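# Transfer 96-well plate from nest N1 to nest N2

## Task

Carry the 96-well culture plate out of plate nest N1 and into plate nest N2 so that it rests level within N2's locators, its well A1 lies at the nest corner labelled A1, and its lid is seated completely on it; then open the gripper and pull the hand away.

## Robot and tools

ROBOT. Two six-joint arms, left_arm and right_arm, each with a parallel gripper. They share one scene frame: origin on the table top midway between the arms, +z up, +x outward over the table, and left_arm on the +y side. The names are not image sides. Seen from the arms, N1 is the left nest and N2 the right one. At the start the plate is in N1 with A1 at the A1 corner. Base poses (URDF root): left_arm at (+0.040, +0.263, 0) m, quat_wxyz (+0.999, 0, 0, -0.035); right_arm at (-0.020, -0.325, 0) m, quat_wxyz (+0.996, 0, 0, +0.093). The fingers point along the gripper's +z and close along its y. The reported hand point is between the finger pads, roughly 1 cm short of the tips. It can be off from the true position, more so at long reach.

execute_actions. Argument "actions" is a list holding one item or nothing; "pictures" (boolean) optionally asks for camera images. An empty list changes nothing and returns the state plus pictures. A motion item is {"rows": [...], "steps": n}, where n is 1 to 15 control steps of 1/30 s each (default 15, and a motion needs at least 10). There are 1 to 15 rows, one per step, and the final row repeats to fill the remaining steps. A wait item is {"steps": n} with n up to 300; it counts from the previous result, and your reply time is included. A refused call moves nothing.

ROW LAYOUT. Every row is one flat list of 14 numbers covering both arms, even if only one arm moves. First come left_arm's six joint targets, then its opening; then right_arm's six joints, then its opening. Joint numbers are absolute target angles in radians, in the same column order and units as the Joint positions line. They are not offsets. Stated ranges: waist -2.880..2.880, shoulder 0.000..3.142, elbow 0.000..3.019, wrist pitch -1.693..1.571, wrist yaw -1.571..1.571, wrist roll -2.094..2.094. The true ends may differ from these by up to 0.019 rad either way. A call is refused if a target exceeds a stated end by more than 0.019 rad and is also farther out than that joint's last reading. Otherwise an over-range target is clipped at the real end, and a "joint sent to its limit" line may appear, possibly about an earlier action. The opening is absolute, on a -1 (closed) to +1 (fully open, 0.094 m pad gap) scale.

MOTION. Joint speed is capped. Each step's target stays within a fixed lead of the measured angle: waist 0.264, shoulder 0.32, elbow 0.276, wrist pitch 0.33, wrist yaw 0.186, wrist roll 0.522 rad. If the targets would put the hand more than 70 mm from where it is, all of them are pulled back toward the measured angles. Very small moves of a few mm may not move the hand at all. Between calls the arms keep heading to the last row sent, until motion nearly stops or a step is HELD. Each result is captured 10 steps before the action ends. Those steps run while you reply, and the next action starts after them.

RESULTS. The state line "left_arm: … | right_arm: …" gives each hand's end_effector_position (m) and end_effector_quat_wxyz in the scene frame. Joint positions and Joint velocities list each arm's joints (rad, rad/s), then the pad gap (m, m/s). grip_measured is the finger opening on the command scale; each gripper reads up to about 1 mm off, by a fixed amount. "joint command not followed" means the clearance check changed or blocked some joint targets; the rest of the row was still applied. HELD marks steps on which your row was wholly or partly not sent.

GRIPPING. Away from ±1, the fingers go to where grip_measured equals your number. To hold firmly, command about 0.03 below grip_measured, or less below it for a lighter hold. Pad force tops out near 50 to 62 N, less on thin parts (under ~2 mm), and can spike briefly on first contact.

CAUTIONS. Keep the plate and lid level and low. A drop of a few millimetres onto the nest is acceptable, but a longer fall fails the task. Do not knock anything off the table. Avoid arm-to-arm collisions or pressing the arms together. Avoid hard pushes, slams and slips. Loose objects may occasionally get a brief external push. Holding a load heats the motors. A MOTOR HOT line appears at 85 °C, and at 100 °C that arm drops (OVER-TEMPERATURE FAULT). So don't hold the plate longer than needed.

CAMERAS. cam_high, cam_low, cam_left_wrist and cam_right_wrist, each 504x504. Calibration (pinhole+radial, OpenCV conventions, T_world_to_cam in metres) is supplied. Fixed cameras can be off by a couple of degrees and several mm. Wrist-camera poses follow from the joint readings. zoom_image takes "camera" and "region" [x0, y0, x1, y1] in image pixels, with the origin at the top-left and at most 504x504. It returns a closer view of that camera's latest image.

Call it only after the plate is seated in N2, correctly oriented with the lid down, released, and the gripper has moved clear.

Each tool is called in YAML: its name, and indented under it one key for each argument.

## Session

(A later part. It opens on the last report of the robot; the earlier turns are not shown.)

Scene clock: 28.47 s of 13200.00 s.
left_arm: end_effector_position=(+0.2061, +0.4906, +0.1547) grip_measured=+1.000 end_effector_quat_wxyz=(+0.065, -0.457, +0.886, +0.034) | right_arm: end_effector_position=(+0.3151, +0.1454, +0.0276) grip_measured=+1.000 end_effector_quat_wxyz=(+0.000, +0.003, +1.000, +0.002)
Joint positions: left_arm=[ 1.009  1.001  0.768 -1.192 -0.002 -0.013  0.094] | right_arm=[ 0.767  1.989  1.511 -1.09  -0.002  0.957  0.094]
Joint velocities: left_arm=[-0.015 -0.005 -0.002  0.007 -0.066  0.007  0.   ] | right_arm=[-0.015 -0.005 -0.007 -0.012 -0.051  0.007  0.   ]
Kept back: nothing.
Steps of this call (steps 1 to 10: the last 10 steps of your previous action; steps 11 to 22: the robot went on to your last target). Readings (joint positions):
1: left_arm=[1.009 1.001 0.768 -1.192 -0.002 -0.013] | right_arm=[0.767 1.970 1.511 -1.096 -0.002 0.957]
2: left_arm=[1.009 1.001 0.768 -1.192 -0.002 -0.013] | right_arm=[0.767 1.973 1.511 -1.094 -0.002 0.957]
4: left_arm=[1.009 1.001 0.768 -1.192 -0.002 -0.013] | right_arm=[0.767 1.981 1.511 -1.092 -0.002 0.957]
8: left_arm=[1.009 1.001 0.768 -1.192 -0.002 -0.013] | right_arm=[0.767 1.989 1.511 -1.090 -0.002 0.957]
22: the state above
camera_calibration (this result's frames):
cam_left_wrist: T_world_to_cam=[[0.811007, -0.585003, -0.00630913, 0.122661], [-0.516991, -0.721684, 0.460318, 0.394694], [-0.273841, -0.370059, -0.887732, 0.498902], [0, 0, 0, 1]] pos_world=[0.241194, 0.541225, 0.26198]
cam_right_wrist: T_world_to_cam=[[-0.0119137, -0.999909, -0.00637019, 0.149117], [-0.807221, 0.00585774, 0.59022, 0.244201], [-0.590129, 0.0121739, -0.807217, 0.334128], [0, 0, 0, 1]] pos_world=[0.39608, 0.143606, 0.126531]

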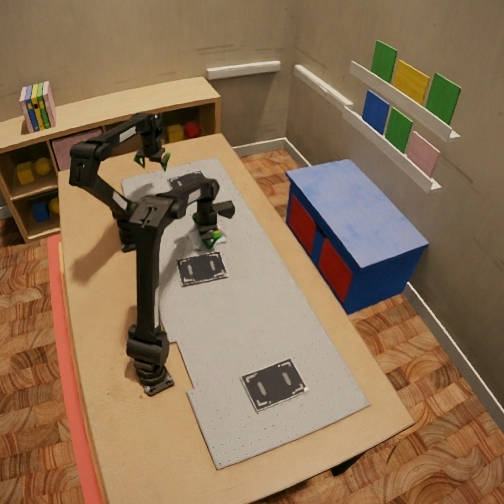

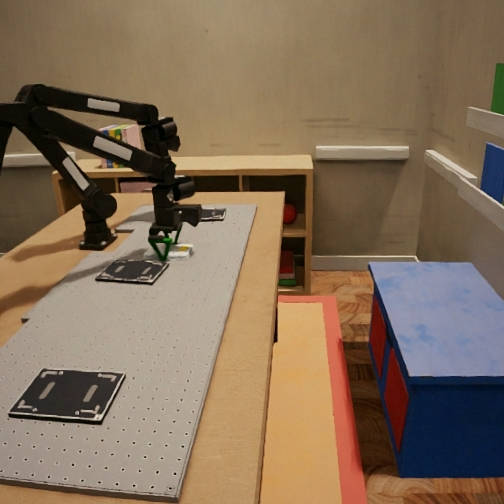

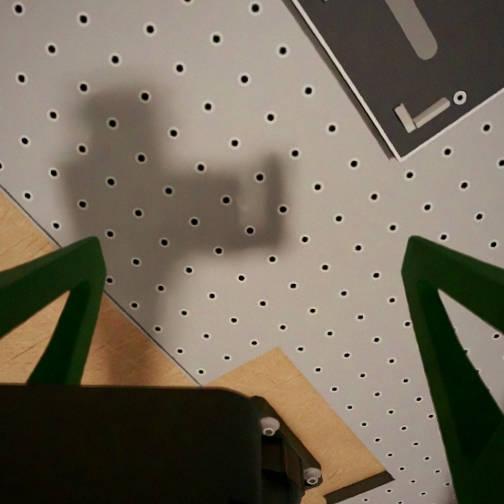

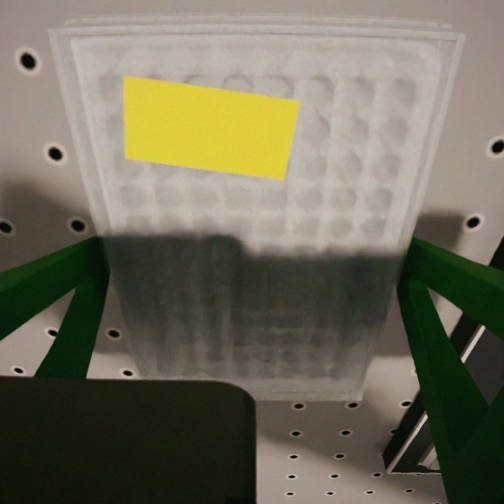

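Lower until contact.

execute_actions:
  actions:
    - {"rows":[[1.0,1.0,0.8,-1.2,0,0,1,0.755,2.03,1.495,-1.065,0,0.965,1]]}

execute_actions:
  actions:
    - {"rows":[[1.0,1.0,0.8,-1.2,0,0,1,0.755,1.99,1.51,-1.07,0,0.965,0.775]]}

execute_actions:
  actions:
    - {"steps":10}
  pictures: true

zoom_image:
  camera: "cam_low"
  region: [120,210,210,270]

Scene clock: 29.10 s of 13200.00 s.
left_arm: end_effector_position=(+0.2061, +0.4906, +0.1547) grip_measured=+1.000 end_effector_quat_wxyz=(+0.065, -0.457, +0.886, +0.034) | right_arm: end_effector_position=(+0.3151, +0.1455, +0.0275) grip_measured=+1.000 end_effector_quat_wxyz=(+0.001, +0.003, +1.000, +0.002)
Joint positions: left_arm=[ 1.009  1.001  0.768 -1.192 -0.002 -0.013  0.094] | right_arm=[ 0.767  1.989  1.511 -1.089 -0.002  0.958  0.094]
Joint velocities: left_arm=[-0.015 -0.005 -0.002  0.002  0.037 -0.007  0.   ] | right_arm=[ 0.005  0.005 -0.012 -0.012  0.022 -0.007  0.   ]
Steps of this call (steps 1 to 14: the robot went on to your last target; steps 15 to 19: the first 5 steps of this action). Readings (joint positions):
15: left_arm=[1.009 1.001 0.768 -1.192 -0.002 -0.013] | right_arm=[0.767 1.989 1.511 -1.089 -0.002 0.957]
16: left_arm=[1.009 1.001 0.768 -1.192 -0.002 -0.013] | right_arm=[0.767 1.989 1.511 -1.089 -0.002 0.957]
18: left_arm=[1.009 1.001 0.768 -1.192 -0.002 -0.013] | right_arm=[0.767 1.989 1.511 -1.089 -0.002 0.958]
19: the state above

Scene clock: 29.60 s of 13200.00 s.
left_arm: end_effector_position=(+0.2061, +0.4906, +0.1547) grip_measured=+1.000 end_effector_quat_wxyz=(+0.065, -0.457, +0.886, +0.034) | right_arm: end_effector_position=(+0.3158, +0.1456, +0.0279) grip_measured=+0.793 end_effector_quat_wxyz=(+0.002, +0.003, +1.000, +0.003)
Joint positions: left_arm=[ 1.009  1.001  0.768 -1.192 -0.002 -0.013  0.094] | right_arm=[ 0.766  1.988  1.511 -1.087 -0.     0.958  0.084]
Joint velocities: left_arm=[-0.015 -0.015 -0.012 -0.012  0.037  0.007  0.   ] | right_arm=[-0.015 -0.015  0.007 -0.002 -0.022  0.007 -0.001]
Steps of this call (steps 1 to 10: the last 10 steps of your previous action; steps 11 to 15: the first 5 steps of this action). Readings (joint positions):
11: left_arm=[1.009 1.001 0.768 -1.192 -0.002 -0.013] | right_arm=[0.767 1.988 1.511 -1.089 -0.000 0.958]
12: left_arm=[1.009 1.001 0.768 -1.192 -0.002 -0.013] | right_arm=[0.766 1.988 1.511 -1.088 -0.000 0.958]
14: left_arm=[1.009 1.001 0.768 -1.192 -0.002 -0.013] | right_arm=[0.766 1.988 1.511 -1.088 -0.000 0.958]
15: the state above

Scene clock: 29.93 s of 13200.00 s.
left_arm: end_effector_position=(+0.2061, +0.4906, +0.1547) grip_measured=+1.000 end_effector_quat_wxyz=(+0.065, -0.457, +0.886, +0.034) | right_arm: end_effector_position=(+0.3158, +0.1456, +0.0279) grip_measured=+0.793 end_effector_quat_wxyz=(+0.002, +0.003, +1.000, +0.003)
Joint positions: left_arm=[ 1.009  1.001  0.768 -1.192 -0.002 -0.013  0.094] | right_arm=[ 0.766  1.988  1.511 -1.087 -0.     0.958  0.084]
Joint velocities: left_arm=[ 0.005 -0.015 -0.012 -0.002  0.007  0.037  0.   ] | right_arm=[-0.005  0.015 -0.012 -0.007 -0.007  0.066  0.001]
Kept back: nothing.
Steps of this call (steps 1 to 10: the last 10 steps of your previous action). Readings (joint positions):
1: left_arm=[1.009 1.001 0.768 -1.192 -0.002 -0.013] | right_arm=[0.766 1.988 1.511 -1.087 -0.000 0.958]
2: left_arm=[1.009 1.001 0.768 -1.192 -0.002 -0.013] | right_arm=[0.766 1.988 1.511 -1.087 -0.000 0.958]
4: left_arm=[1.009 1.001 0.768 -1.192 -0.002 -0.013] | right_arm=[0.766 1.988 1.511 -1.087 -0.000 0.958]
8: left_arm=[1.009 1.001 0.768 -1.192 -0.002 -0.013] | right_arm=[0.766 1.988 1.511 -1.087 -0.000 0.958]
10: the state above
camera_calibration (this result's frames):
cam_left_wrist: T_world_to_cam=[[0.811007, -0.585003, -0.00630913, 0.122661], [-0.516991, -0.721684, 0.460318, 0.394694], [-0.273841, -0.370059, -0.887732, 0.498902], [0, 0, 0, 1]] pos_world=[0.241194, 0.541225, 0.26198]
cam_right_wrist: T_world_to_cam=[[-0.0126623, -0.999888, -0.00800949, 0.149595], [-0.80899, 0.00553637, 0.587796, 0.245284], [-0.587685, 0.0139225, -0.80897, 0.333817], [0, 0, 0, 1]] pos_world=[0.396506, 0.143573, 0.127069]

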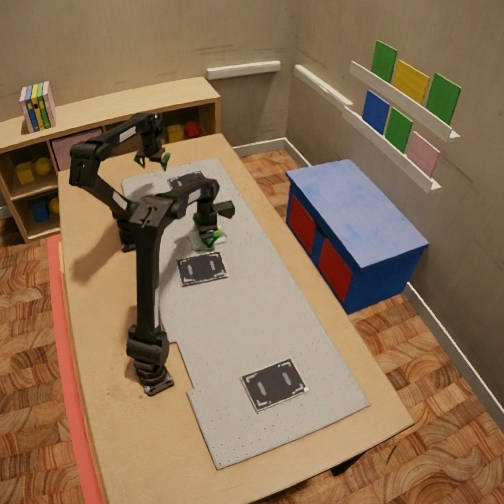

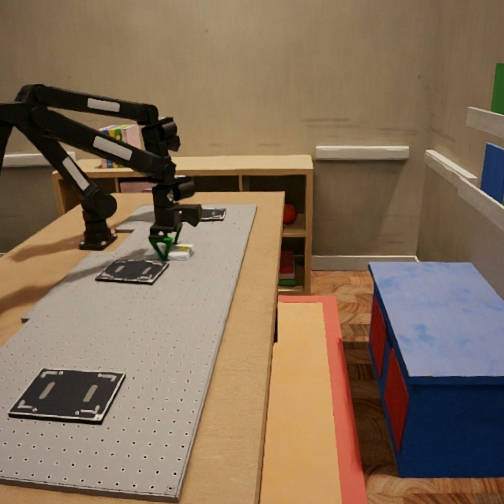

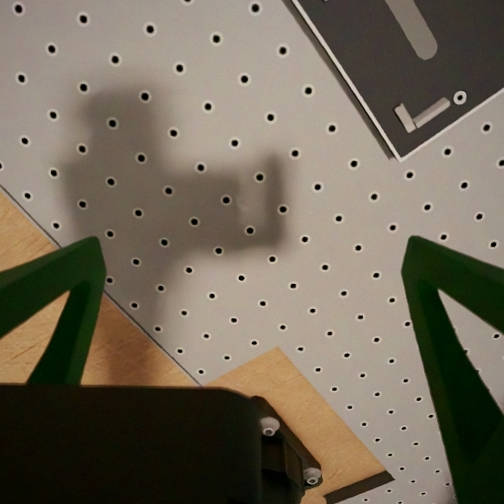

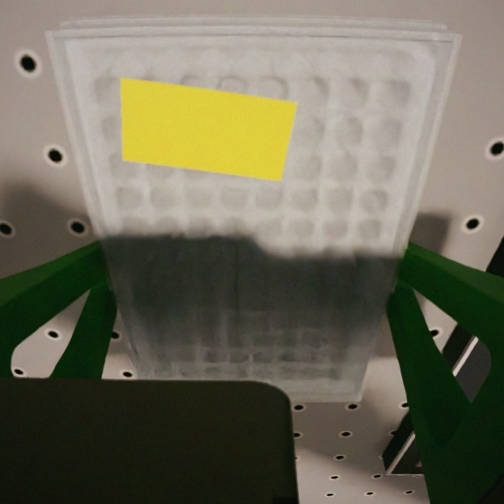

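Region (120, 210, 210, 270) of cam_low's 504x504 image, scaled by 5.600, with more detail than that image has.

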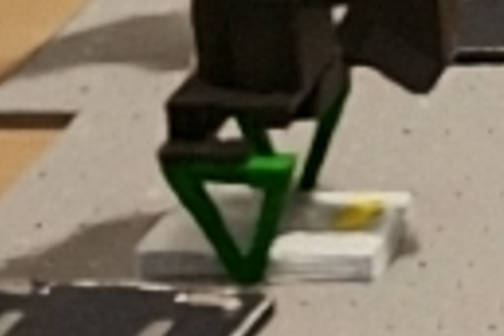

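execute_actions:
  actions:
    - {"rows":[[1.0,1.0,0.8,-1.2,0,0,1,0.755,1.96,1.53,-1.1,0,0.965,0.762],[1.0,1.0,0.8,-1.2,0,0,1,0.755,1.94,1.54,-1.13,0,0.965,0.762],[1.0,1.0,0.8,-1.2,0,0,1,0.755,1.92,1.55,-1.16,0,0.965,0.762],[1.0,1.0,0.8,-1.2,0,0,1,0.755,1.9,1.56,-1.19,0,0.965,0.762],[1.0,1.0,0.8,-1.2,0,0,1,0.755,1.87,1.57,-1.22,0,0.965,0.762],[1.0,1.0,0.8,-1.2,0,0,1,0.755,1.84,1.57,-1.26,0,0.965,0.762]]}

execute_actions:
  actions:
    - {"rows":[[1.0,1.0,0.8,-1.2,0,0,1,0.7,1.8,1.52,-1.25,0,0.9,0.762],[1.0,1.0,0.8,-1.2,0,0,1,0.64,1.76,1.46,-1.24,0,0.84,0.762],[1.0,1.0,0.8,-1.2,0,0,1,0.57,1.72,1.4,-1.23,0,0.77,0.762],[1.0,1.0,0.8,-1.2,0,0,1,0.5,1.68,1.35,-1.22,0,0.7,0.762],[1.0,1.0,0.8,-1.2,0,0,1,0.43,1.64,1.3,-1.21,0,0.63,0.762],[1.0,1.0,0.8,-1.2,0,0,1,0.36,1.6,1.25,-1.2,0,0.56,0.762],[1.0,1.0,0.8,-1.2,0,0,1,0.29,1.56,1.2,-1.19,0,0.49,0.762],[1.0,1.0,0.8,-1.2,0,0,1,0.22,1.53,1.15,-1.18,0,0.42,0.762],[1.0,1.0,0.8,-1.2,0,0,1,0.15,1.5,1.1,-1.17,0,0.35,0.762],[1.0,1.0,0.8,-1.2,0,0,1,0.08,1.47,1.06,-1.16,0,0.28,0.762],[1.0,1.0,0.8,-1.2,0,0,1,0.01,1.44,1.02,-1.15,0,0.21,0.762],[1.0,1.0,0.8,-1.2,0,0,1,-0.06,1.42,0.99,-1.14,0,0.14,0.762],[1.0,1.0,0.8,-1.2,0,0,1,-0.13,1.4,0.96,-1.13,0,0.07,0.762],[1.0,1.0,0.8,-1.2,0,0,1,-0.2,1.39,0.94,-1.12,0,0,0.762],[1.0,1.0,0.8,-1.2,0,0,1,-0.27,1.39,0.925,-1.1,0,-0.07,0.762]]}

execute_actions:
  actions:
    - {"rows":[[1.0,1.0,0.8,-1.2,0,0,1,-0.34,1.39,0.91,-1.09,0,-0.15,0.762],[1.0,1.0,0.8,-1.2,0,0,1,-0.41,1.39,0.905,-1.085,0,-0.23,0.762],[1.0,1.0,0.8,-1.2,0,0,1,-0.47,1.39,0.905,-1.085,0,-0.3,0.762],[1.0,1.0,0.8,-1.2,0,0,1,-0.53,1.39,0.905,-1.085,0,-0.37,0.762],[1.0,1.0,0.8,-1.2,0,0,1,-0.58,1.39,0.905,-1.085,0,-0.43,0.762],[1.0,1.0,0.8,-1.2,0,0,1,-0.62,1.39,0.905,-1.085,0,-0.48,0.762],[1.0,1.0,0.8,-1.2,0,0,1,-0.65,1.39,0.905,-1.085,0,-0.523,0.762],[1.0,1.0,0.8,-1.2,0,0,1,-0.68,1.39,0.905,-1.085,0,-0.523,0.762]]}

execute_actions:
  actions:
    - {"steps":30}
  pictures: true

Scene clock: 33.30 s of 13200.00 s.
left_arm: end_effector_position=(+0.2061, +0.4906, +0.1547) grip_measured=+1.000 end_effector_quat_wxyz=(+0.065, -0.457, +0.886, +0.034) | right_arm: end_effector_position=(+0.3077, +0.1343, +0.0440) grip_measured=+0.791 end_effector_quat_wxyz=(-0.009, +0.003, +1.000, -0.013)
Joint positions: left_arm=[ 1.009  1.001  0.768 -1.192 -0.002 -0.013  0.094] | right_arm=[ 0.766  1.959  1.511 -1.155 -0.     0.958  0.084]
Joint velocities: left_arm=[ 0.005  0.005 -0.012 -0.002 -0.051  0.022  0.   ] | right_arm=[-0.005 -0.386 -0.012 -0.701 -0.022 -0.037  0.001]
Steps of this call (steps 1 to 15: the robot went on to your last target; steps 16 to 90: nothing new was sent; then 0.20 s passed at rest; steps 91 to 95: the first 5 steps of this action). Readings (joint positions):
91: left_arm=[1.009 1.001 0.768 -1.192 -0.002 -0.013] | right_arm=[0.766 1.986 1.511 -1.088 -0.000 0.958]
92: left_arm=[1.009 1.001 0.768 -1.192 -0.002 -0.013] | right_arm=[0.766 1.984 1.511 -1.094 -0.000 0.958]
94: left_arm=[1.009 1.001 0.768 -1.192 -0.002 -0.013] | right_arm=[0.766 1.971 1.511 -1.131 -0.000 0.958]
95: the state above

Scene clock: 33.80 s of 13200.00 s.
left_arm: end_effector_position=(+0.2061, +0.4906, +0.1547) grip_measured=+1.000 end_effector_quat_wxyz=(+0.065, -0.457, +0.886, +0.034) | right_arm: end_effector_position=(+0.3150, +0.0839, +0.1259) grip_measured=+0.791 end_effector_quat_wxyz=(+0.006, -0.006, +1.000, +0.008)
Joint positions: left_arm=[ 1.009  1.001  0.768 -1.192 -0.002 -0.013  0.094] | right_arm=[ 0.699  1.762  1.448 -1.238 -0.002  0.874  0.084]
Joint velocities: left_arm=[-0.005 -0.005  0.002  0.017  0.022  0.051  0.   ] | right_arm=[-0.786 -0.484 -0.877  0.09  -0.022 -0.564 -0.   ]
Steps of this call (steps 1 to 10: the last 10 steps of your previous action; steps 11 to 15: the first 5 steps of this action). Readings (joint positions):
11: left_arm=[1.009 1.001 0.768 -1.192 -0.002 -0.013] | right_arm=[0.763 1.812 1.544 -1.248 -0.000 0.951]
12: left_arm=[1.009 1.001 0.768 -1.192 -0.002 -0.013] | right_arm=[0.756 1.805 1.531 -1.245 -0.001 0.933]
14: left_arm=[1.009 1.001 0.768 -1.192 -0.002 -0.013] | right_arm=[0.724 1.777 1.478 -1.239 -0.002 0.895]
15: the state above

Scene clock: 34.30 s of 13200.00 s.
left_arm: end_effector_position=(+0.2061, +0.4906, +0.1547) grip_measured=+1.000 end_effector_quat_wxyz=(+0.065, -0.457, +0.886, +0.034) | right_arm: end_effector_position=(+0.3375, -0.2742, +0.0951) grip_measured=+0.791 end_effector_quat_wxyz=(-0.011, -0.014, +1.000, -0.000)
Joint positions: left_arm=[ 1.009  1.001  0.768 -1.192 -0.002 -0.013  0.094] | right_arm=[-0.044  1.406  0.932 -1.119 -0.002  0.115  0.084]
Joint velocities: left_arm=[-0.005 -0.005 -0.007  0.002 -0.051  0.022  0.   ] | right_arm=[-2.007 -0.161 -0.291  0.164 -0.037 -2.073 -0.001]
Steps of this call (steps 1 to 10: the last 10 steps of your previous action; steps 11 to 15: the first 5 steps of this action). Readings (joint positions):
11: left_arm=[1.009 1.001 0.768 -1.192 -0.002 -0.013] | right_arm=[0.214 1.467 1.016 -1.154 -0.002 0.388]
12: left_arm=[1.009 1.001 0.768 -1.192 -0.002 -0.013] | right_arm=[0.154 1.444 0.986 -1.142 -0.002 0.323]
14: left_arm=[1.009 1.001 0.768 -1.192 -0.002 -0.013] | right_arm=[0.024 1.413 0.944 -1.125 -0.002 0.186]
15: the state above

Scene clock: 35.30 s of 13200.00 s.
left_arm: end_effector_position=(+0.2061, +0.4906, +0.1547) grip_measured=+1.000 end_effector_quat_wxyz=(+0.065, -0.457, +0.886, +0.034) | right_arm: end_effector_position=(+0.2925, -0.4980, +0.0880) grip_measured=+0.791 end_effector_quat_wxyz=(-0.007, -0.003, +1.000, +0.003)
Joint positions: left_arm=[ 1.009  1.001  0.768 -1.192 -0.002 -0.013  0.094] | right_arm=[-0.689  1.401  0.906 -1.091  0.003 -0.509  0.084]
Joint velocities: left_arm=[-0.005  0.005 -0.002  0.002  0.022 -0.022  0.   ] | right_arm=[ 0.005  0.005  0.002 -0.007 -0.051 -0.022 -0.   ]
Kept back: nothing.
Steps of this call (steps 1 to 10: the last 10 steps of your previous action; steps 11 to 30: the robot went on to your last target). Readings (joint positions):
1: left_arm=[1.009 1.001 0.768 -1.192 -0.002 -0.013] | right_arm=[-0.113 1.402 0.925 -1.114 -0.002 0.043]
2: left_arm=[1.009 1.001 0.768 -1.192 -0.002 -0.013] | right_arm=[-0.183 1.401 0.921 -1.109 -0.002 -0.029]
4: left_arm=[1.009 1.001 0.768 -1.192 -0.002 -0.013] | right_arm=[-0.322 1.401 0.918 -1.101 -0.002 -0.159]
8: left_arm=[1.009 1.001 0.768 -1.192 -0.002 -0.013] | right_arm=[-0.598 1.401 0.918 -1.092 -0.000 -0.338]
30: the state above
camera_calibration (this result's frames):
cam_left_wrist: T_world_to_cam=[[0.811007, -0.585003, -0.00630913, 0.122661], [-0.516991, -0.721684, 0.460318, 0.394694], [-0.273841, -0.370059, -0.887732, 0.498902], [0, 0, 0, 1]] pos_world=[0.241194, 0.541225, 0.26198]
cam_right_wrist: T_world_to_cam=[[-0.00129648, -0.999968, -0.00788831, -0.49718], [-0.798141, -0.00371773, 0.602459, 0.185538], [-0.602469, 0.00707706, -0.798111, 0.377674], [0, 0, 0, 1]] pos_world=[0.374978, -0.499147, 0.185725]

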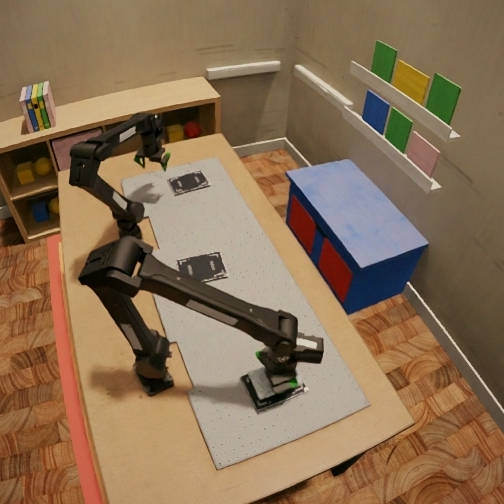

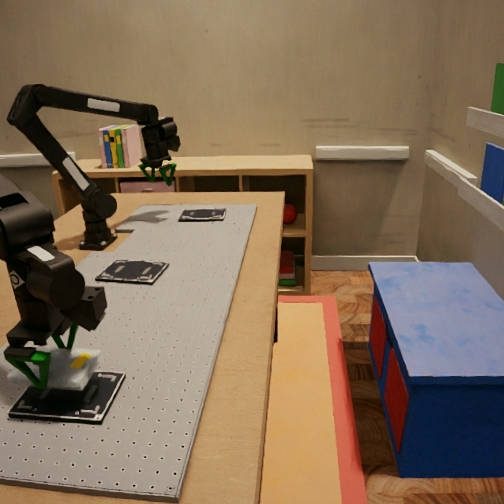

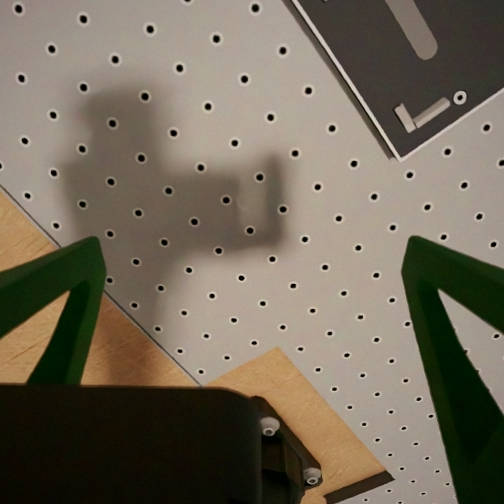

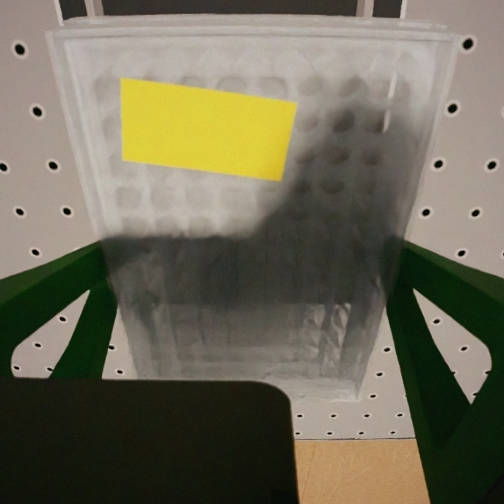

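execute_actions:
  actions:
    - {"rows":[[1.0,1.0,0.8,-1.2,0,0,1,-0.665,1.42,0.895,-1.06,0,-0.515,0.762],[1.0,1.0,0.8,-1.2,0,0,1,-0.665,1.435,0.89,-1.035,0,-0.515,0.762],[1.0,1.0,0.8,-1.2,0,0,1,-0.665,1.45,0.88,-1.01,0,-0.515,0.762],[1.0,1.0,0.8,-1.2,0,0,1,-0.665,1.46,0.875,-0.99,0,-0.515,0.762],[1.0,1.0,0.8,-1.2,0,0,1,-0.665,1.47,0.87,-0.97,0,-0.515,0.762]]}

execute_actions:
  actions:
    - {"steps":22}
  pictures: true

zoom_image:
  camera: "cam_low"
  region: [0,330,140,430]

Scene clock: 36.47 s of 13200.00 s.
left_arm: end_effector_position=(+0.2061, +0.4906, +0.1547) grip_measured=+1.000 end_effector_quat_wxyz=(+0.065, -0.457, +0.886, +0.034) | right_arm: end_effector_position=(+0.3015, -0.5000, +0.0751) grip_measured=+0.791 end_effector_quat_wxyz=(+0.007, -0.007, +1.000, -0.005)
Joint positions: left_arm=[ 1.009  1.001  0.768 -1.192 -0.002 -0.013  0.094] | right_arm=[-0.682  1.422  0.888 -1.02   0.003 -0.51   0.084]
Joint velocities: left_arm=[0.015 0.005 0.002 0.007 0.022 0.007 0.   ] | right_arm=[ 0.034  0.317 -0.129  0.589 -0.037  0.051  0.   ]
Steps of this call (steps 1 to 15: the robot went on to your last target; steps 16 to 30: nothing new was sent; steps 31 to 35: the first 5 steps of this action). Readings (joint positions):
31: left_arm=[1.009 1.001 0.768 -1.192 -0.002 -0.013] | right_arm=[-0.688 1.401 0.904 -1.088 0.003 -0.510]
32: left_arm=[1.009 1.001 0.768 -1.192 -0.002 -0.013] | right_arm=[-0.687 1.402 0.902 -1.077 0.003 -0.510]
34: left_arm=[1.009 1.001 0.768 -1.192 -0.002 -0.013] | right_arm=[-0.684 1.412 0.893 -1.040 0.003 -0.510]
35: the state above

Scene clock: 37.20 s of 13200.00 s.
left_arm: end_effector_position=(+0.2061, +0.4906, +0.1547) grip_measured=+1.000 end_effector_quat_wxyz=(+0.065, -0.457, +0.886, +0.034) | right_arm: end_effector_position=(+0.2984, -0.4974, +0.0520) grip_measured=+0.791 end_effector_quat_wxyz=(-0.007, -0.008, +1.000, +0.002)
Joint positions: left_arm=[ 1.009  1.001  0.768 -1.192 -0.002 -0.013  0.094] | right_arm=[-0.68   1.468  0.866 -0.982  0.003 -0.51   0.084]
Joint velocities: left_arm=[-0.015 -0.005 -0.007  0.002  0.007 -0.051  0.   ] | right_arm=[-0.005 -0.005  0.027  0.017 -0.007  0.037 -0.001]
Kept back: nothing.
Steps of this call (steps 1 to 10: the last 10 steps of your previous action; steps 11 to 22: the robot went on to your last target). Readings (joint positions):
1: left_arm=[1.009 1.001 0.768 -1.192 -0.002 -0.013] | right_arm=[-0.681 1.433 0.884 -1.004 0.003 -0.510]
2: left_arm=[1.009 1.001 0.768 -1.192 -0.002 -0.013] | right_arm=[-0.680 1.445 0.880 -0.994 0.003 -0.510]
4: left_arm=[1.009 1.001 0.768 -1.192 -0.002 -0.013] | right_arm=[-0.680 1.461 0.872 -0.985 0.003 -0.510]
8: left_arm=[1.009 1.001 0.768 -1.192 -0.002 -0.013] | right_arm=[-0.680 1.468 0.866 -0.984 0.003 -0.510]
22: the state above
camera_calibration (this result's frames):
cam_left_wrist: T_world_to_cam=[[0.811007, -0.585003, -0.00630913, 0.122661], [-0.516991, -0.721684, 0.460318, 0.394694], [-0.273841, -0.370059, -0.887732, 0.498902], [0, 0, 0, 1]] pos_world=[0.241194, 0.541225, 0.26198]
cam_right_wrist: T_world_to_cam=[[0.00939678, -0.999931, -0.00698555, -0.500029], [-0.79907, -0.0117087, 0.601124, 0.208372], [-0.601165, -0.0000666872, -0.799125, 0.348656], [0, 0, 0, 1]] pos_world=[0.380802, -0.497532, 0.14987]

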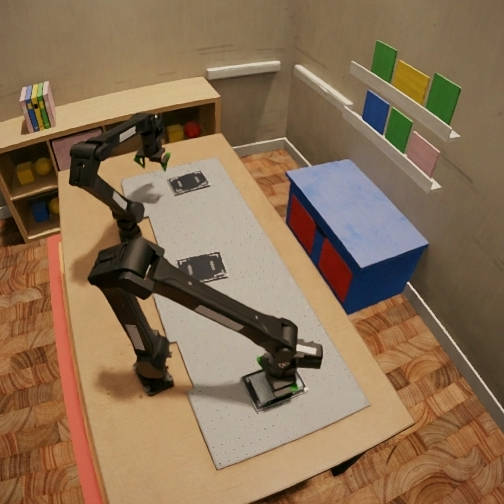

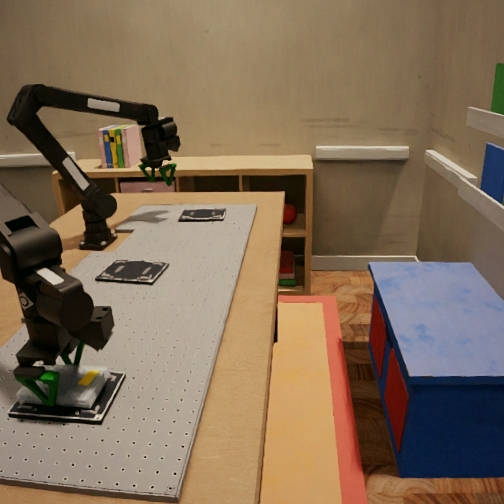

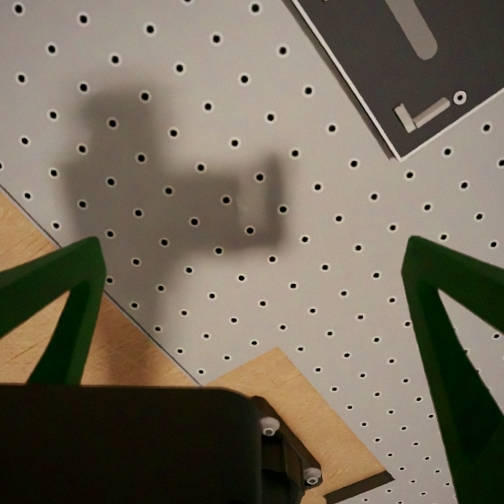

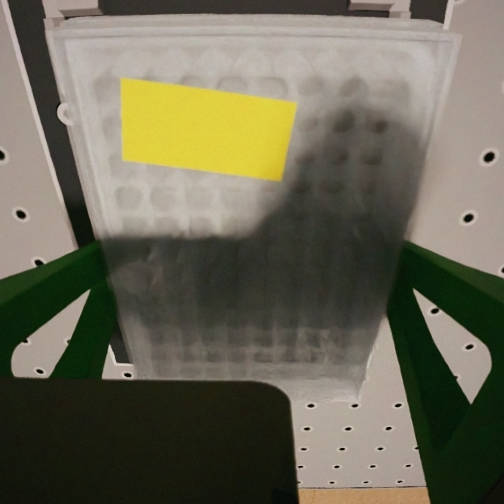

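Region (0, 330, 140, 430) of cam_low's 504x504 image, scaled by 3.600, with more detail than that image has; it fills the top 360 rows of this view, and the rest is white.

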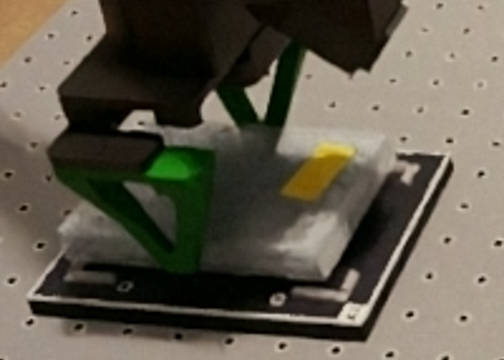

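execute_actions:
  actions:
    - {"rows":[[1.0,1.0,0.8,-1.2,0,0,1,-0.656,1.48,0.855,-0.955,0,-0.5,0.762]]}

execute_actions:
  actions:
    - {"steps":18}
  pictures: true

zoom_image:
  camera: "cam_low"
  region: [0,330,140,430]

Scene clock: 38.37 s of 13200.00 s.
left_arm: end_effector_position=(+0.2061, +0.4906, +0.1547) grip_measured=+1.000 end_effector_quat_wxyz=(+0.065, -0.457, +0.886, +0.034) | right_arm: end_effector_position=(+0.2996, -0.4953, +0.0497) grip_measured=+0.791 end_effector_quat_wxyz=(-0.004, -0.011, +1.000, +0.001)
Joint positions: left_arm=[ 1.009  1.001  0.768 -1.192 -0.002 -0.013  0.094] | right_arm=[-0.673  1.468  0.859 -0.968  0.003 -0.51   0.084]
Joint velocities: left_arm=[-0.005 -0.005 -0.002 -0.007  0.066  0.037  0.   ] | right_arm=[ 0.044  0.015 -0.061  0.012 -0.022 -0.051  0.   ]
Steps of this call (steps 1 to 15: the robot went on to your last target; steps 16 to 30: nothing new was sent; steps 31 to 35: the first 5 steps of this action). Readings (joint positions):
31: left_arm=[1.009 1.001 0.768 -1.192 -0.002 -0.013] | right_arm=[-0.679 1.468 0.865 -0.979 0.003 -0.510]
32: left_arm=[1.009 1.001 0.768 -1.192 -0.002 -0.013] | right_arm=[-0.678 1.468 0.863 -0.974 0.003 -0.510]
34: left_arm=[1.009 1.001 0.768 -1.192 -0.002 -0.013] | right_arm=[-0.675 1.468 0.860 -0.969 0.003 -0.510]
35: the state above

Scene clock: 38.97 s of 13200.00 s.
left_arm: end_effector_position=(+0.2061, +0.4906, +0.1547) grip_measured=+1.000 end_effector_quat_wxyz=(+0.065, -0.457, +0.886, +0.034) | right_arm: end_effector_position=(+0.2996, -0.4944, +0.0493) grip_measured=+0.791 end_effector_quat_wxyz=(-0.004, -0.013, +1.000, +0.001)
Joint positions: left_arm=[ 1.009  1.001  0.768 -1.192 -0.002 -0.013  0.094] | right_arm=[-0.671  1.468  0.857 -0.967  0.003 -0.51   0.084]
Joint velocities: left_arm=[ 0.005 -0.015 -0.012 -0.012  0.022 -0.037  0.   ] | right_arm=[-0.005 -0.015  0.007 -0.012 -0.022 -0.007  0.001]
Kept back: nothing.
Steps of this call (steps 1 to 10: the last 10 steps of your previous action; steps 11 to 15: the robot went on to your last target; steps 16 to 18: nothing new was sent). Readings (joint positions):
1: left_arm=[1.009 1.001 0.768 -1.192 -0.002 -0.013] | right_arm=[-0.672 1.468 0.858 -0.968 0.003 -0.510]
2: left_arm=[1.009 1.001 0.768 -1.192 -0.002 -0.013] | right_arm=[-0.671 1.468 0.857 -0.968 0.003 -0.510]
4: left_arm=[1.009 1.001 0.768 -1.192 -0.002 -0.013] | right_arm=[-0.671 1.468 0.857 -0.968 0.003 -0.510]
8: left_arm=[1.009 1.001 0.768 -1.192 -0.002 -0.013] | right_arm=[-0.671 1.468 0.857 -0.967 0.003 -0.510]
18: the state above
All arms were judged still, so your last target was given up. Only a new action makes them travel on or press farther. Fingers that are still opening or closing keep moving.
camera_calibration (this result's frames):
cam_left_wrist: T_world_to_cam=[[0.811007, -0.585003, -0.00630913, 0.122661], [-0.516991, -0.721684, 0.460318, 0.394694], [-0.273841, -0.370059, -0.887732, 0.498902], [0, 0, 0, 1]] pos_world=[0.241194, 0.541225, 0.26198]
cam_right_wrist: T_world_to_cam=[[0.0181994, -0.999826, -0.00404268, -0.499799], [-0.802171, -0.0170149, 0.596852, 0.209497], [-0.596817, -0.00761944, -0.802341, 0.342248], [0, 0, 0, 1]] pos_world=[0.381408, -0.49354, 0.14754]

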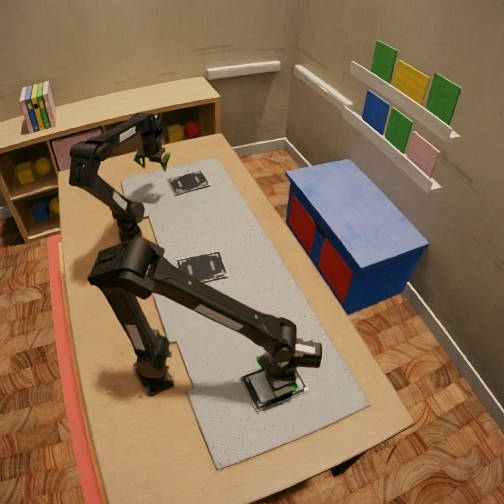

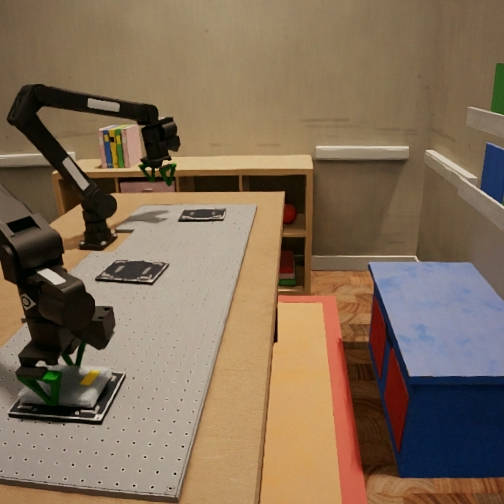

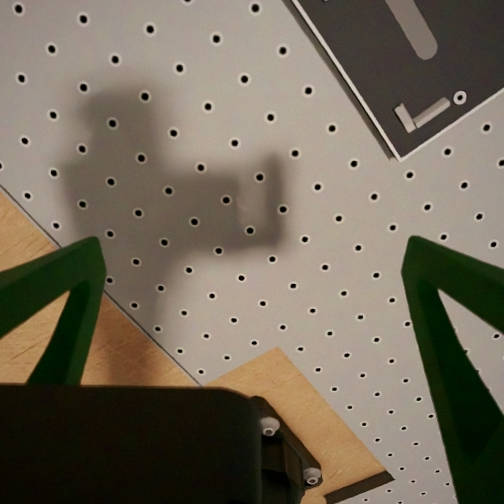

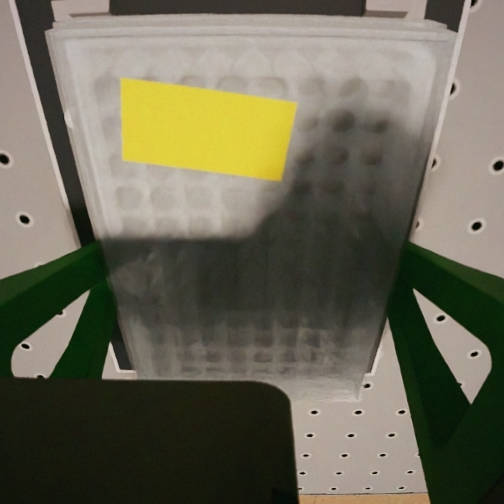

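Region (0, 330, 140, 430) of cam_low's 504x504 image, scaled by 3.600, with more detail than that image has; it fills the top 360 rows of this view, and the rest is white.

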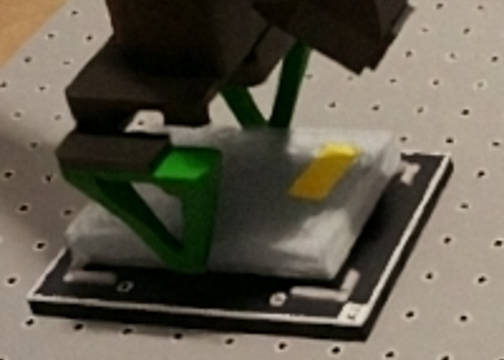

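execute_actions:
  actions:
    - {"rows":[[1.0,1.0,0.8,-1.2,0,0,1,-0.654,1.48,0.855,-0.955,0,-0.487,0.762],[1.0,1.0,0.8,-1.2,0,0,1,-0.654,1.48,0.855,-0.955,0,-0.487,0.762],[1.0,1.0,0.8,-1.2,0,0,1,-0.654,1.495,0.848,-0.94,0,-0.487,0.762]]}

execute_actions:
  actions:
    - {"steps":18}
  pictures: true

zoom_image:
  camera: "cam_low"
  region: [0,330,140,430]

Scene clock: 39.80 s of 13200.00 s.
left_arm: end_effector_position=(+0.2061, +0.4906, +0.1547) grip_measured=+1.000 end_effector_quat_wxyz=(+0.065, -0.457, +0.886, +0.034) | right_arm: end_effector_position=(+0.3008, -0.4949, +0.0471) grip_measured=+0.791 end_effector_quat_wxyz=(-0.002, -0.010, +1.000, -0.001)
Joint positions: left_arm=[ 1.009  1.001  0.768 -1.192 -0.002 -0.013  0.094] | right_arm=[-0.67   1.472  0.854 -0.956  0.003 -0.504  0.084]
Joint velocities: left_arm=[-0.005 -0.005 -0.012  0.032 -0.066 -0.037  0.   ] | right_arm=[-0.005  0.083 -0.042  0.081  0.022 -0.051  0.   ]
Steps of this call (steps 1 to 20: nothing new was sent; steps 21 to 25: the first 5 steps of this action). Readings (joint positions):
21: left_arm=[1.009 1.001 0.768 -1.192 -0.002 -0.013] | right_arm=[-0.671 1.468 0.857 -0.967 0.003 -0.509]
22: left_arm=[1.009 1.001 0.768 -1.192 -0.002 -0.013] | right_arm=[-0.670 1.468 0.857 -0.967 0.003 -0.507]
24: left_arm=[1.009 1.001 0.768 -1.192 -0.002 -0.013] | right_arm=[-0.670 1.470 0.855 -0.959 0.003 -0.504]
25: the state above

Scene clock: 40.40 s of 13200.00 s.
left_arm: end_effector_position=(+0.2061, +0.4906, +0.1547) grip_measured=+1.000 end_effector_quat_wxyz=(+0.065, -0.457, +0.886, +0.034) | right_arm: end_effector_position=(+0.2988, -0.4937, +0.0425) grip_measured=+0.791 end_effector_quat_wxyz=(-0.006, -0.008, +1.000, +0.002)
Joint positions: left_arm=[ 1.009  1.001  0.768 -1.192 -0.002 -0.013  0.094] | right_arm=[-0.67   1.481  0.849 -0.952  0.003 -0.5    0.084]
Joint velocities: left_arm=[-0.015 -0.005 -0.007  0.002 -0.037 -0.066  0.   ] | right_arm=[ 0.015  0.005  0.012 -0.002  0.007  0.066  0.   ]
Kept back: nothing.
Steps of this call (steps 1 to 10: the last 10 steps of your previous action; steps 11 to 15: the robot went on to your last target; steps 16 to 18: nothing new was sent). Readings (joint positions):
1: left_arm=[1.009 1.001 0.768 -1.192 -0.002 -0.013] | right_arm=[-0.670 1.474 0.853 -0.954 0.003 -0.503]
2: left_arm=[1.009 1.001 0.768 -1.192 -0.002 -0.013] | right_arm=[-0.670 1.477 0.852 -0.953 0.003 -0.502]
4: left_arm=[1.009 1.001 0.768 -1.192 -0.002 -0.013] | right_arm=[-0.670 1.480 0.851 -0.952 0.003 -0.501]
8: left_arm=[1.009 1.001 0.768 -1.192 -0.002 -0.013] | right_arm=[-0.670 1.481 0.849 -0.952 0.003 -0.501]
18: the state above
All arms were judged still, so your last target was given up. Only a new action makes them travel on or press farther. Fingers that are still opening or closing keep moving.
camera_calibration (this result's frames):
cam_left_wrist: T_world_to_cam=[[0.811007, -0.585003, -0.00630913, 0.122661], [-0.516991, -0.721684, 0.460318, 0.394694], [-0.273841, -0.370059, -0.887732, 0.498902], [0, 0, 0, 1]] pos_world=[0.241194, 0.541225, 0.26198]
cam_right_wrist: T_world_to_cam=[[0.00863684, -0.99994, -0.00667049, -0.496185], [-0.799256, -0.0109119, 0.600891, 0.214916], [-0.600928, 0.000141631, -0.799303, 0.34128], [0, 0, 0, 1]] pos_world=[0.381144, -0.493859, 0.140335]

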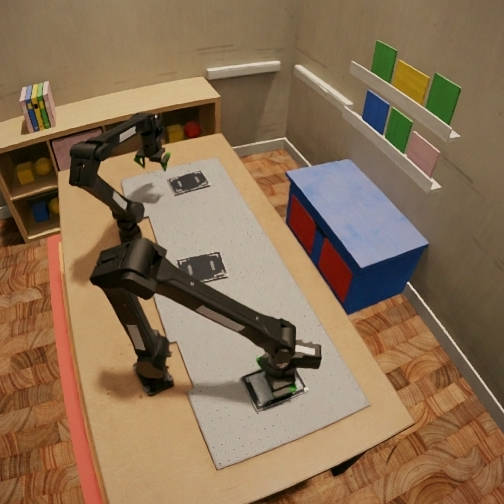

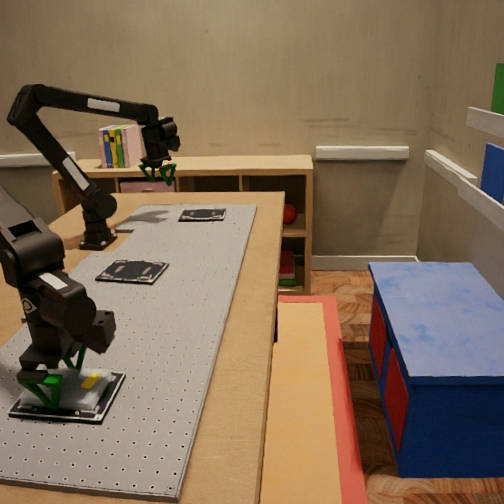

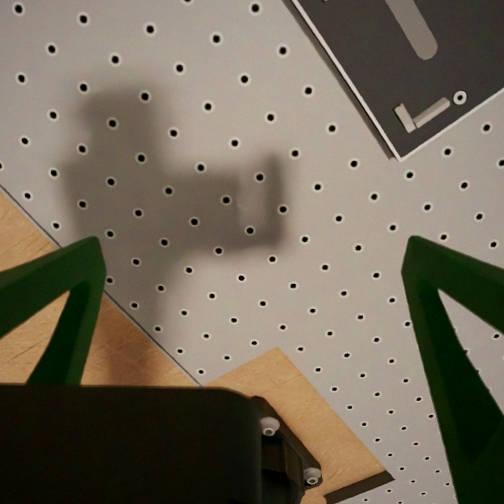

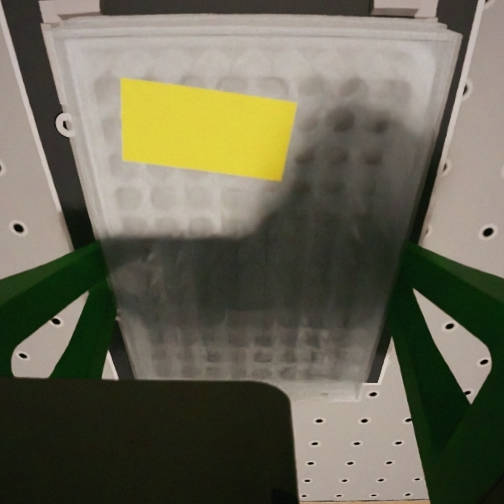

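Region (0, 330, 140, 430) of cam_low's 504x504 image, scaled by 3.600, with more detail than that image has; it fills the top 360 rows of this view, and the rest is white.

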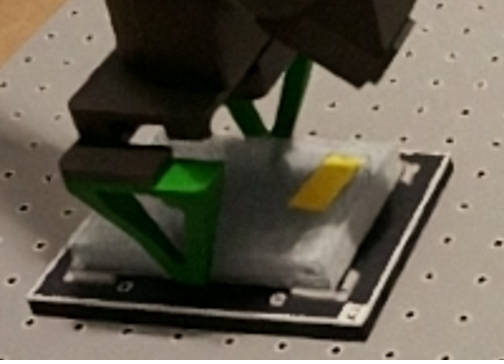

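execute_actions:
  actions:
    - {"rows":[[1.0,1.0,0.8,-1.2,0,0,1,-0.647,1.485,0.855,-0.933,0,-0.495,0.762]]}

execute_actions:
  actions:
    - {"steps":14}
  pictures: true

zoom_image:
  camera: "cam_low"
  region: [0,360,130,430]

zoom_image:
  camera: "cam_high"
  region: [230,350,320,420]

Scene clock: 41.17 s of 13200.00 s.
left_arm: end_effector_position=(+0.2061, +0.4906, +0.1547) grip_measured=+1.000 end_effector_quat_wxyz=(+0.065, -0.457, +0.886, +0.034) | right_arm: end_effector_position=(+0.3013, -0.4925, +0.0425) grip_measured=+0.791 end_effector_quat_wxyz=(-0.003, -0.011, +1.000, +0.000)
Joint positions: left_arm=[ 1.009  1.001  0.768 -1.192 -0.002 -0.013  0.094] | right_arm=[-0.664  1.481  0.849 -0.946  0.003 -0.5    0.084]
Joint velocities: left_arm=[-0.005  0.015 -0.002 -0.032  0.022 -0.007  0.   ] | right_arm=[ 0.034  0.005 -0.017  0.002 -0.007  0.037  0.001]
Steps of this call (steps 1 to 18: nothing new was sent; steps 19 to 23: the first 5 steps of this action). Readings (joint positions):
19: left_arm=[1.009 1.001 0.768 -1.192 -0.002 -0.013] | right_arm=[-0.670 1.481 0.849 -0.951 0.003 -0.500]
20: left_arm=[1.009 1.001 0.768 -1.192 -0.002 -0.013] | right_arm=[-0.669 1.481 0.849 -0.949 0.003 -0.500]
22: left_arm=[1.009 1.001 0.768 -1.192 -0.002 -0.013] | right_arm=[-0.665 1.481 0.849 -0.946 0.003 -0.500]
23: the state above

Scene clock: 41.63 s of 13200.00 s.
left_arm: end_effector_position=(+0.2061, +0.4906, +0.1547) grip_measured=+1.000 end_effector_quat_wxyz=(+0.065, -0.457, +0.886, +0.034) | right_arm: end_effector_position=(+0.3018, -0.4918, +0.0425) grip_measured=+0.791 end_effector_quat_wxyz=(-0.003, -0.012, +1.000, +0.000)
Joint positions: left_arm=[ 1.009  1.001  0.768 -1.192 -0.002 -0.013  0.094] | right_arm=[-0.662  1.481  0.849 -0.945  0.003 -0.5    0.084]
Joint velocities: left_arm=[-0.005 -0.005 -0.012 -0.022 -0.037  0.037  0.   ] | right_arm=[ 0.005 -0.005 -0.002  0.002 -0.007  0.007 -0.001]
Kept back: nothing.
Steps of this call (steps 1 to 10: the last 10 steps of your previous action; steps 11 to 14: the robot went on to your last target). Readings (joint positions):
1: left_arm=[1.009 1.001 0.768 -1.192 -0.002 -0.013] | right_arm=[-0.663 1.481 0.849 -0.946 0.003 -0.500]
2: left_arm=[1.009 1.001 0.768 -1.192 -0.002 -0.013] | right_arm=[-0.662 1.481 0.849 -0.945 0.003 -0.500]
4: left_arm=[1.009 1.001 0.768 -1.192 -0.002 -0.013] | right_arm=[-0.662 1.481 0.849 -0.945 0.003 -0.500]
8: left_arm=[1.009 1.001 0.768 -1.192 -0.002 -0.013] | right_arm=[-0.662 1.481 0.849 -0.945 0.003 -0.500]
14: the state above
camera_calibration (this result's frames):
cam_left_wrist: T_world_to_cam=[[0.811007, -0.585003, -0.00630913, 0.122661], [-0.516991, -0.721684, 0.460318, 0.394694], [-0.273841, -0.370059, -0.887732, 0.498902], [0, 0, 0, 1]] pos_world=[0.241194, 0.541225, 0.26198]
cam_right_wrist: T_world_to_cam=[[0.0170603, -0.999849, -0.00324138, -0.49699], [-0.802992, -0.0156328, 0.595785, 0.216358], [-0.595746, -0.0075615, -0.803137, 0.337871], [0, 0, 0, 1]] pos_world=[0.383498, -0.490978, 0.140843]

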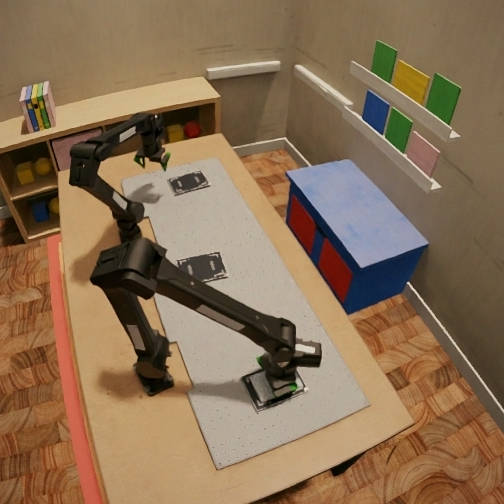

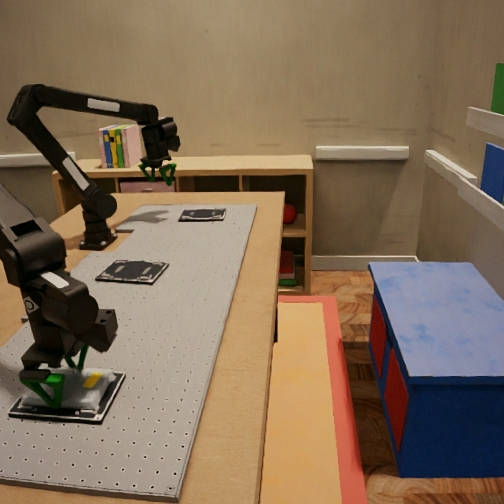

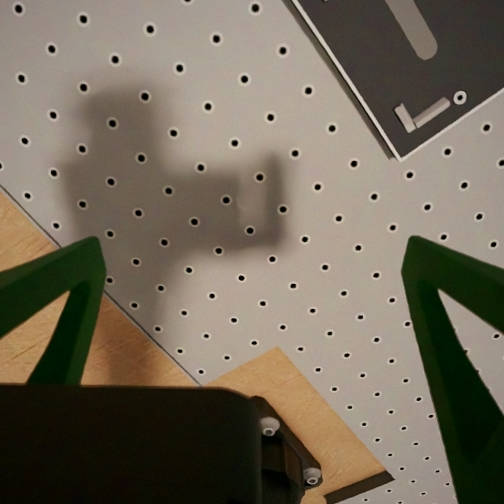

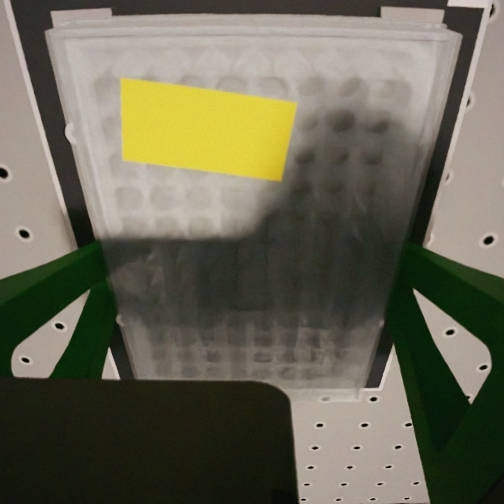

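Region (0, 360, 130, 430) of cam_low's 504x504 image, scaled by 3.877, with more detail than that image has; it fills the top 271 rows of this view, and the rest is white.

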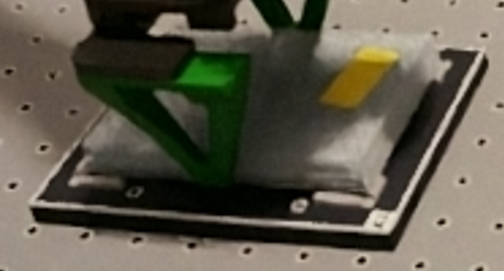

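Region (230, 350, 320, 420) of cam_high's 504x504 image, scaled by 5.600, with more detail than that image has.

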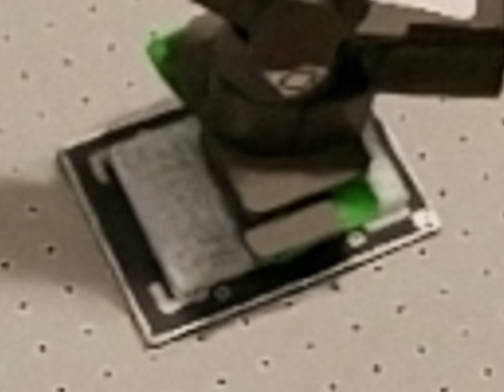

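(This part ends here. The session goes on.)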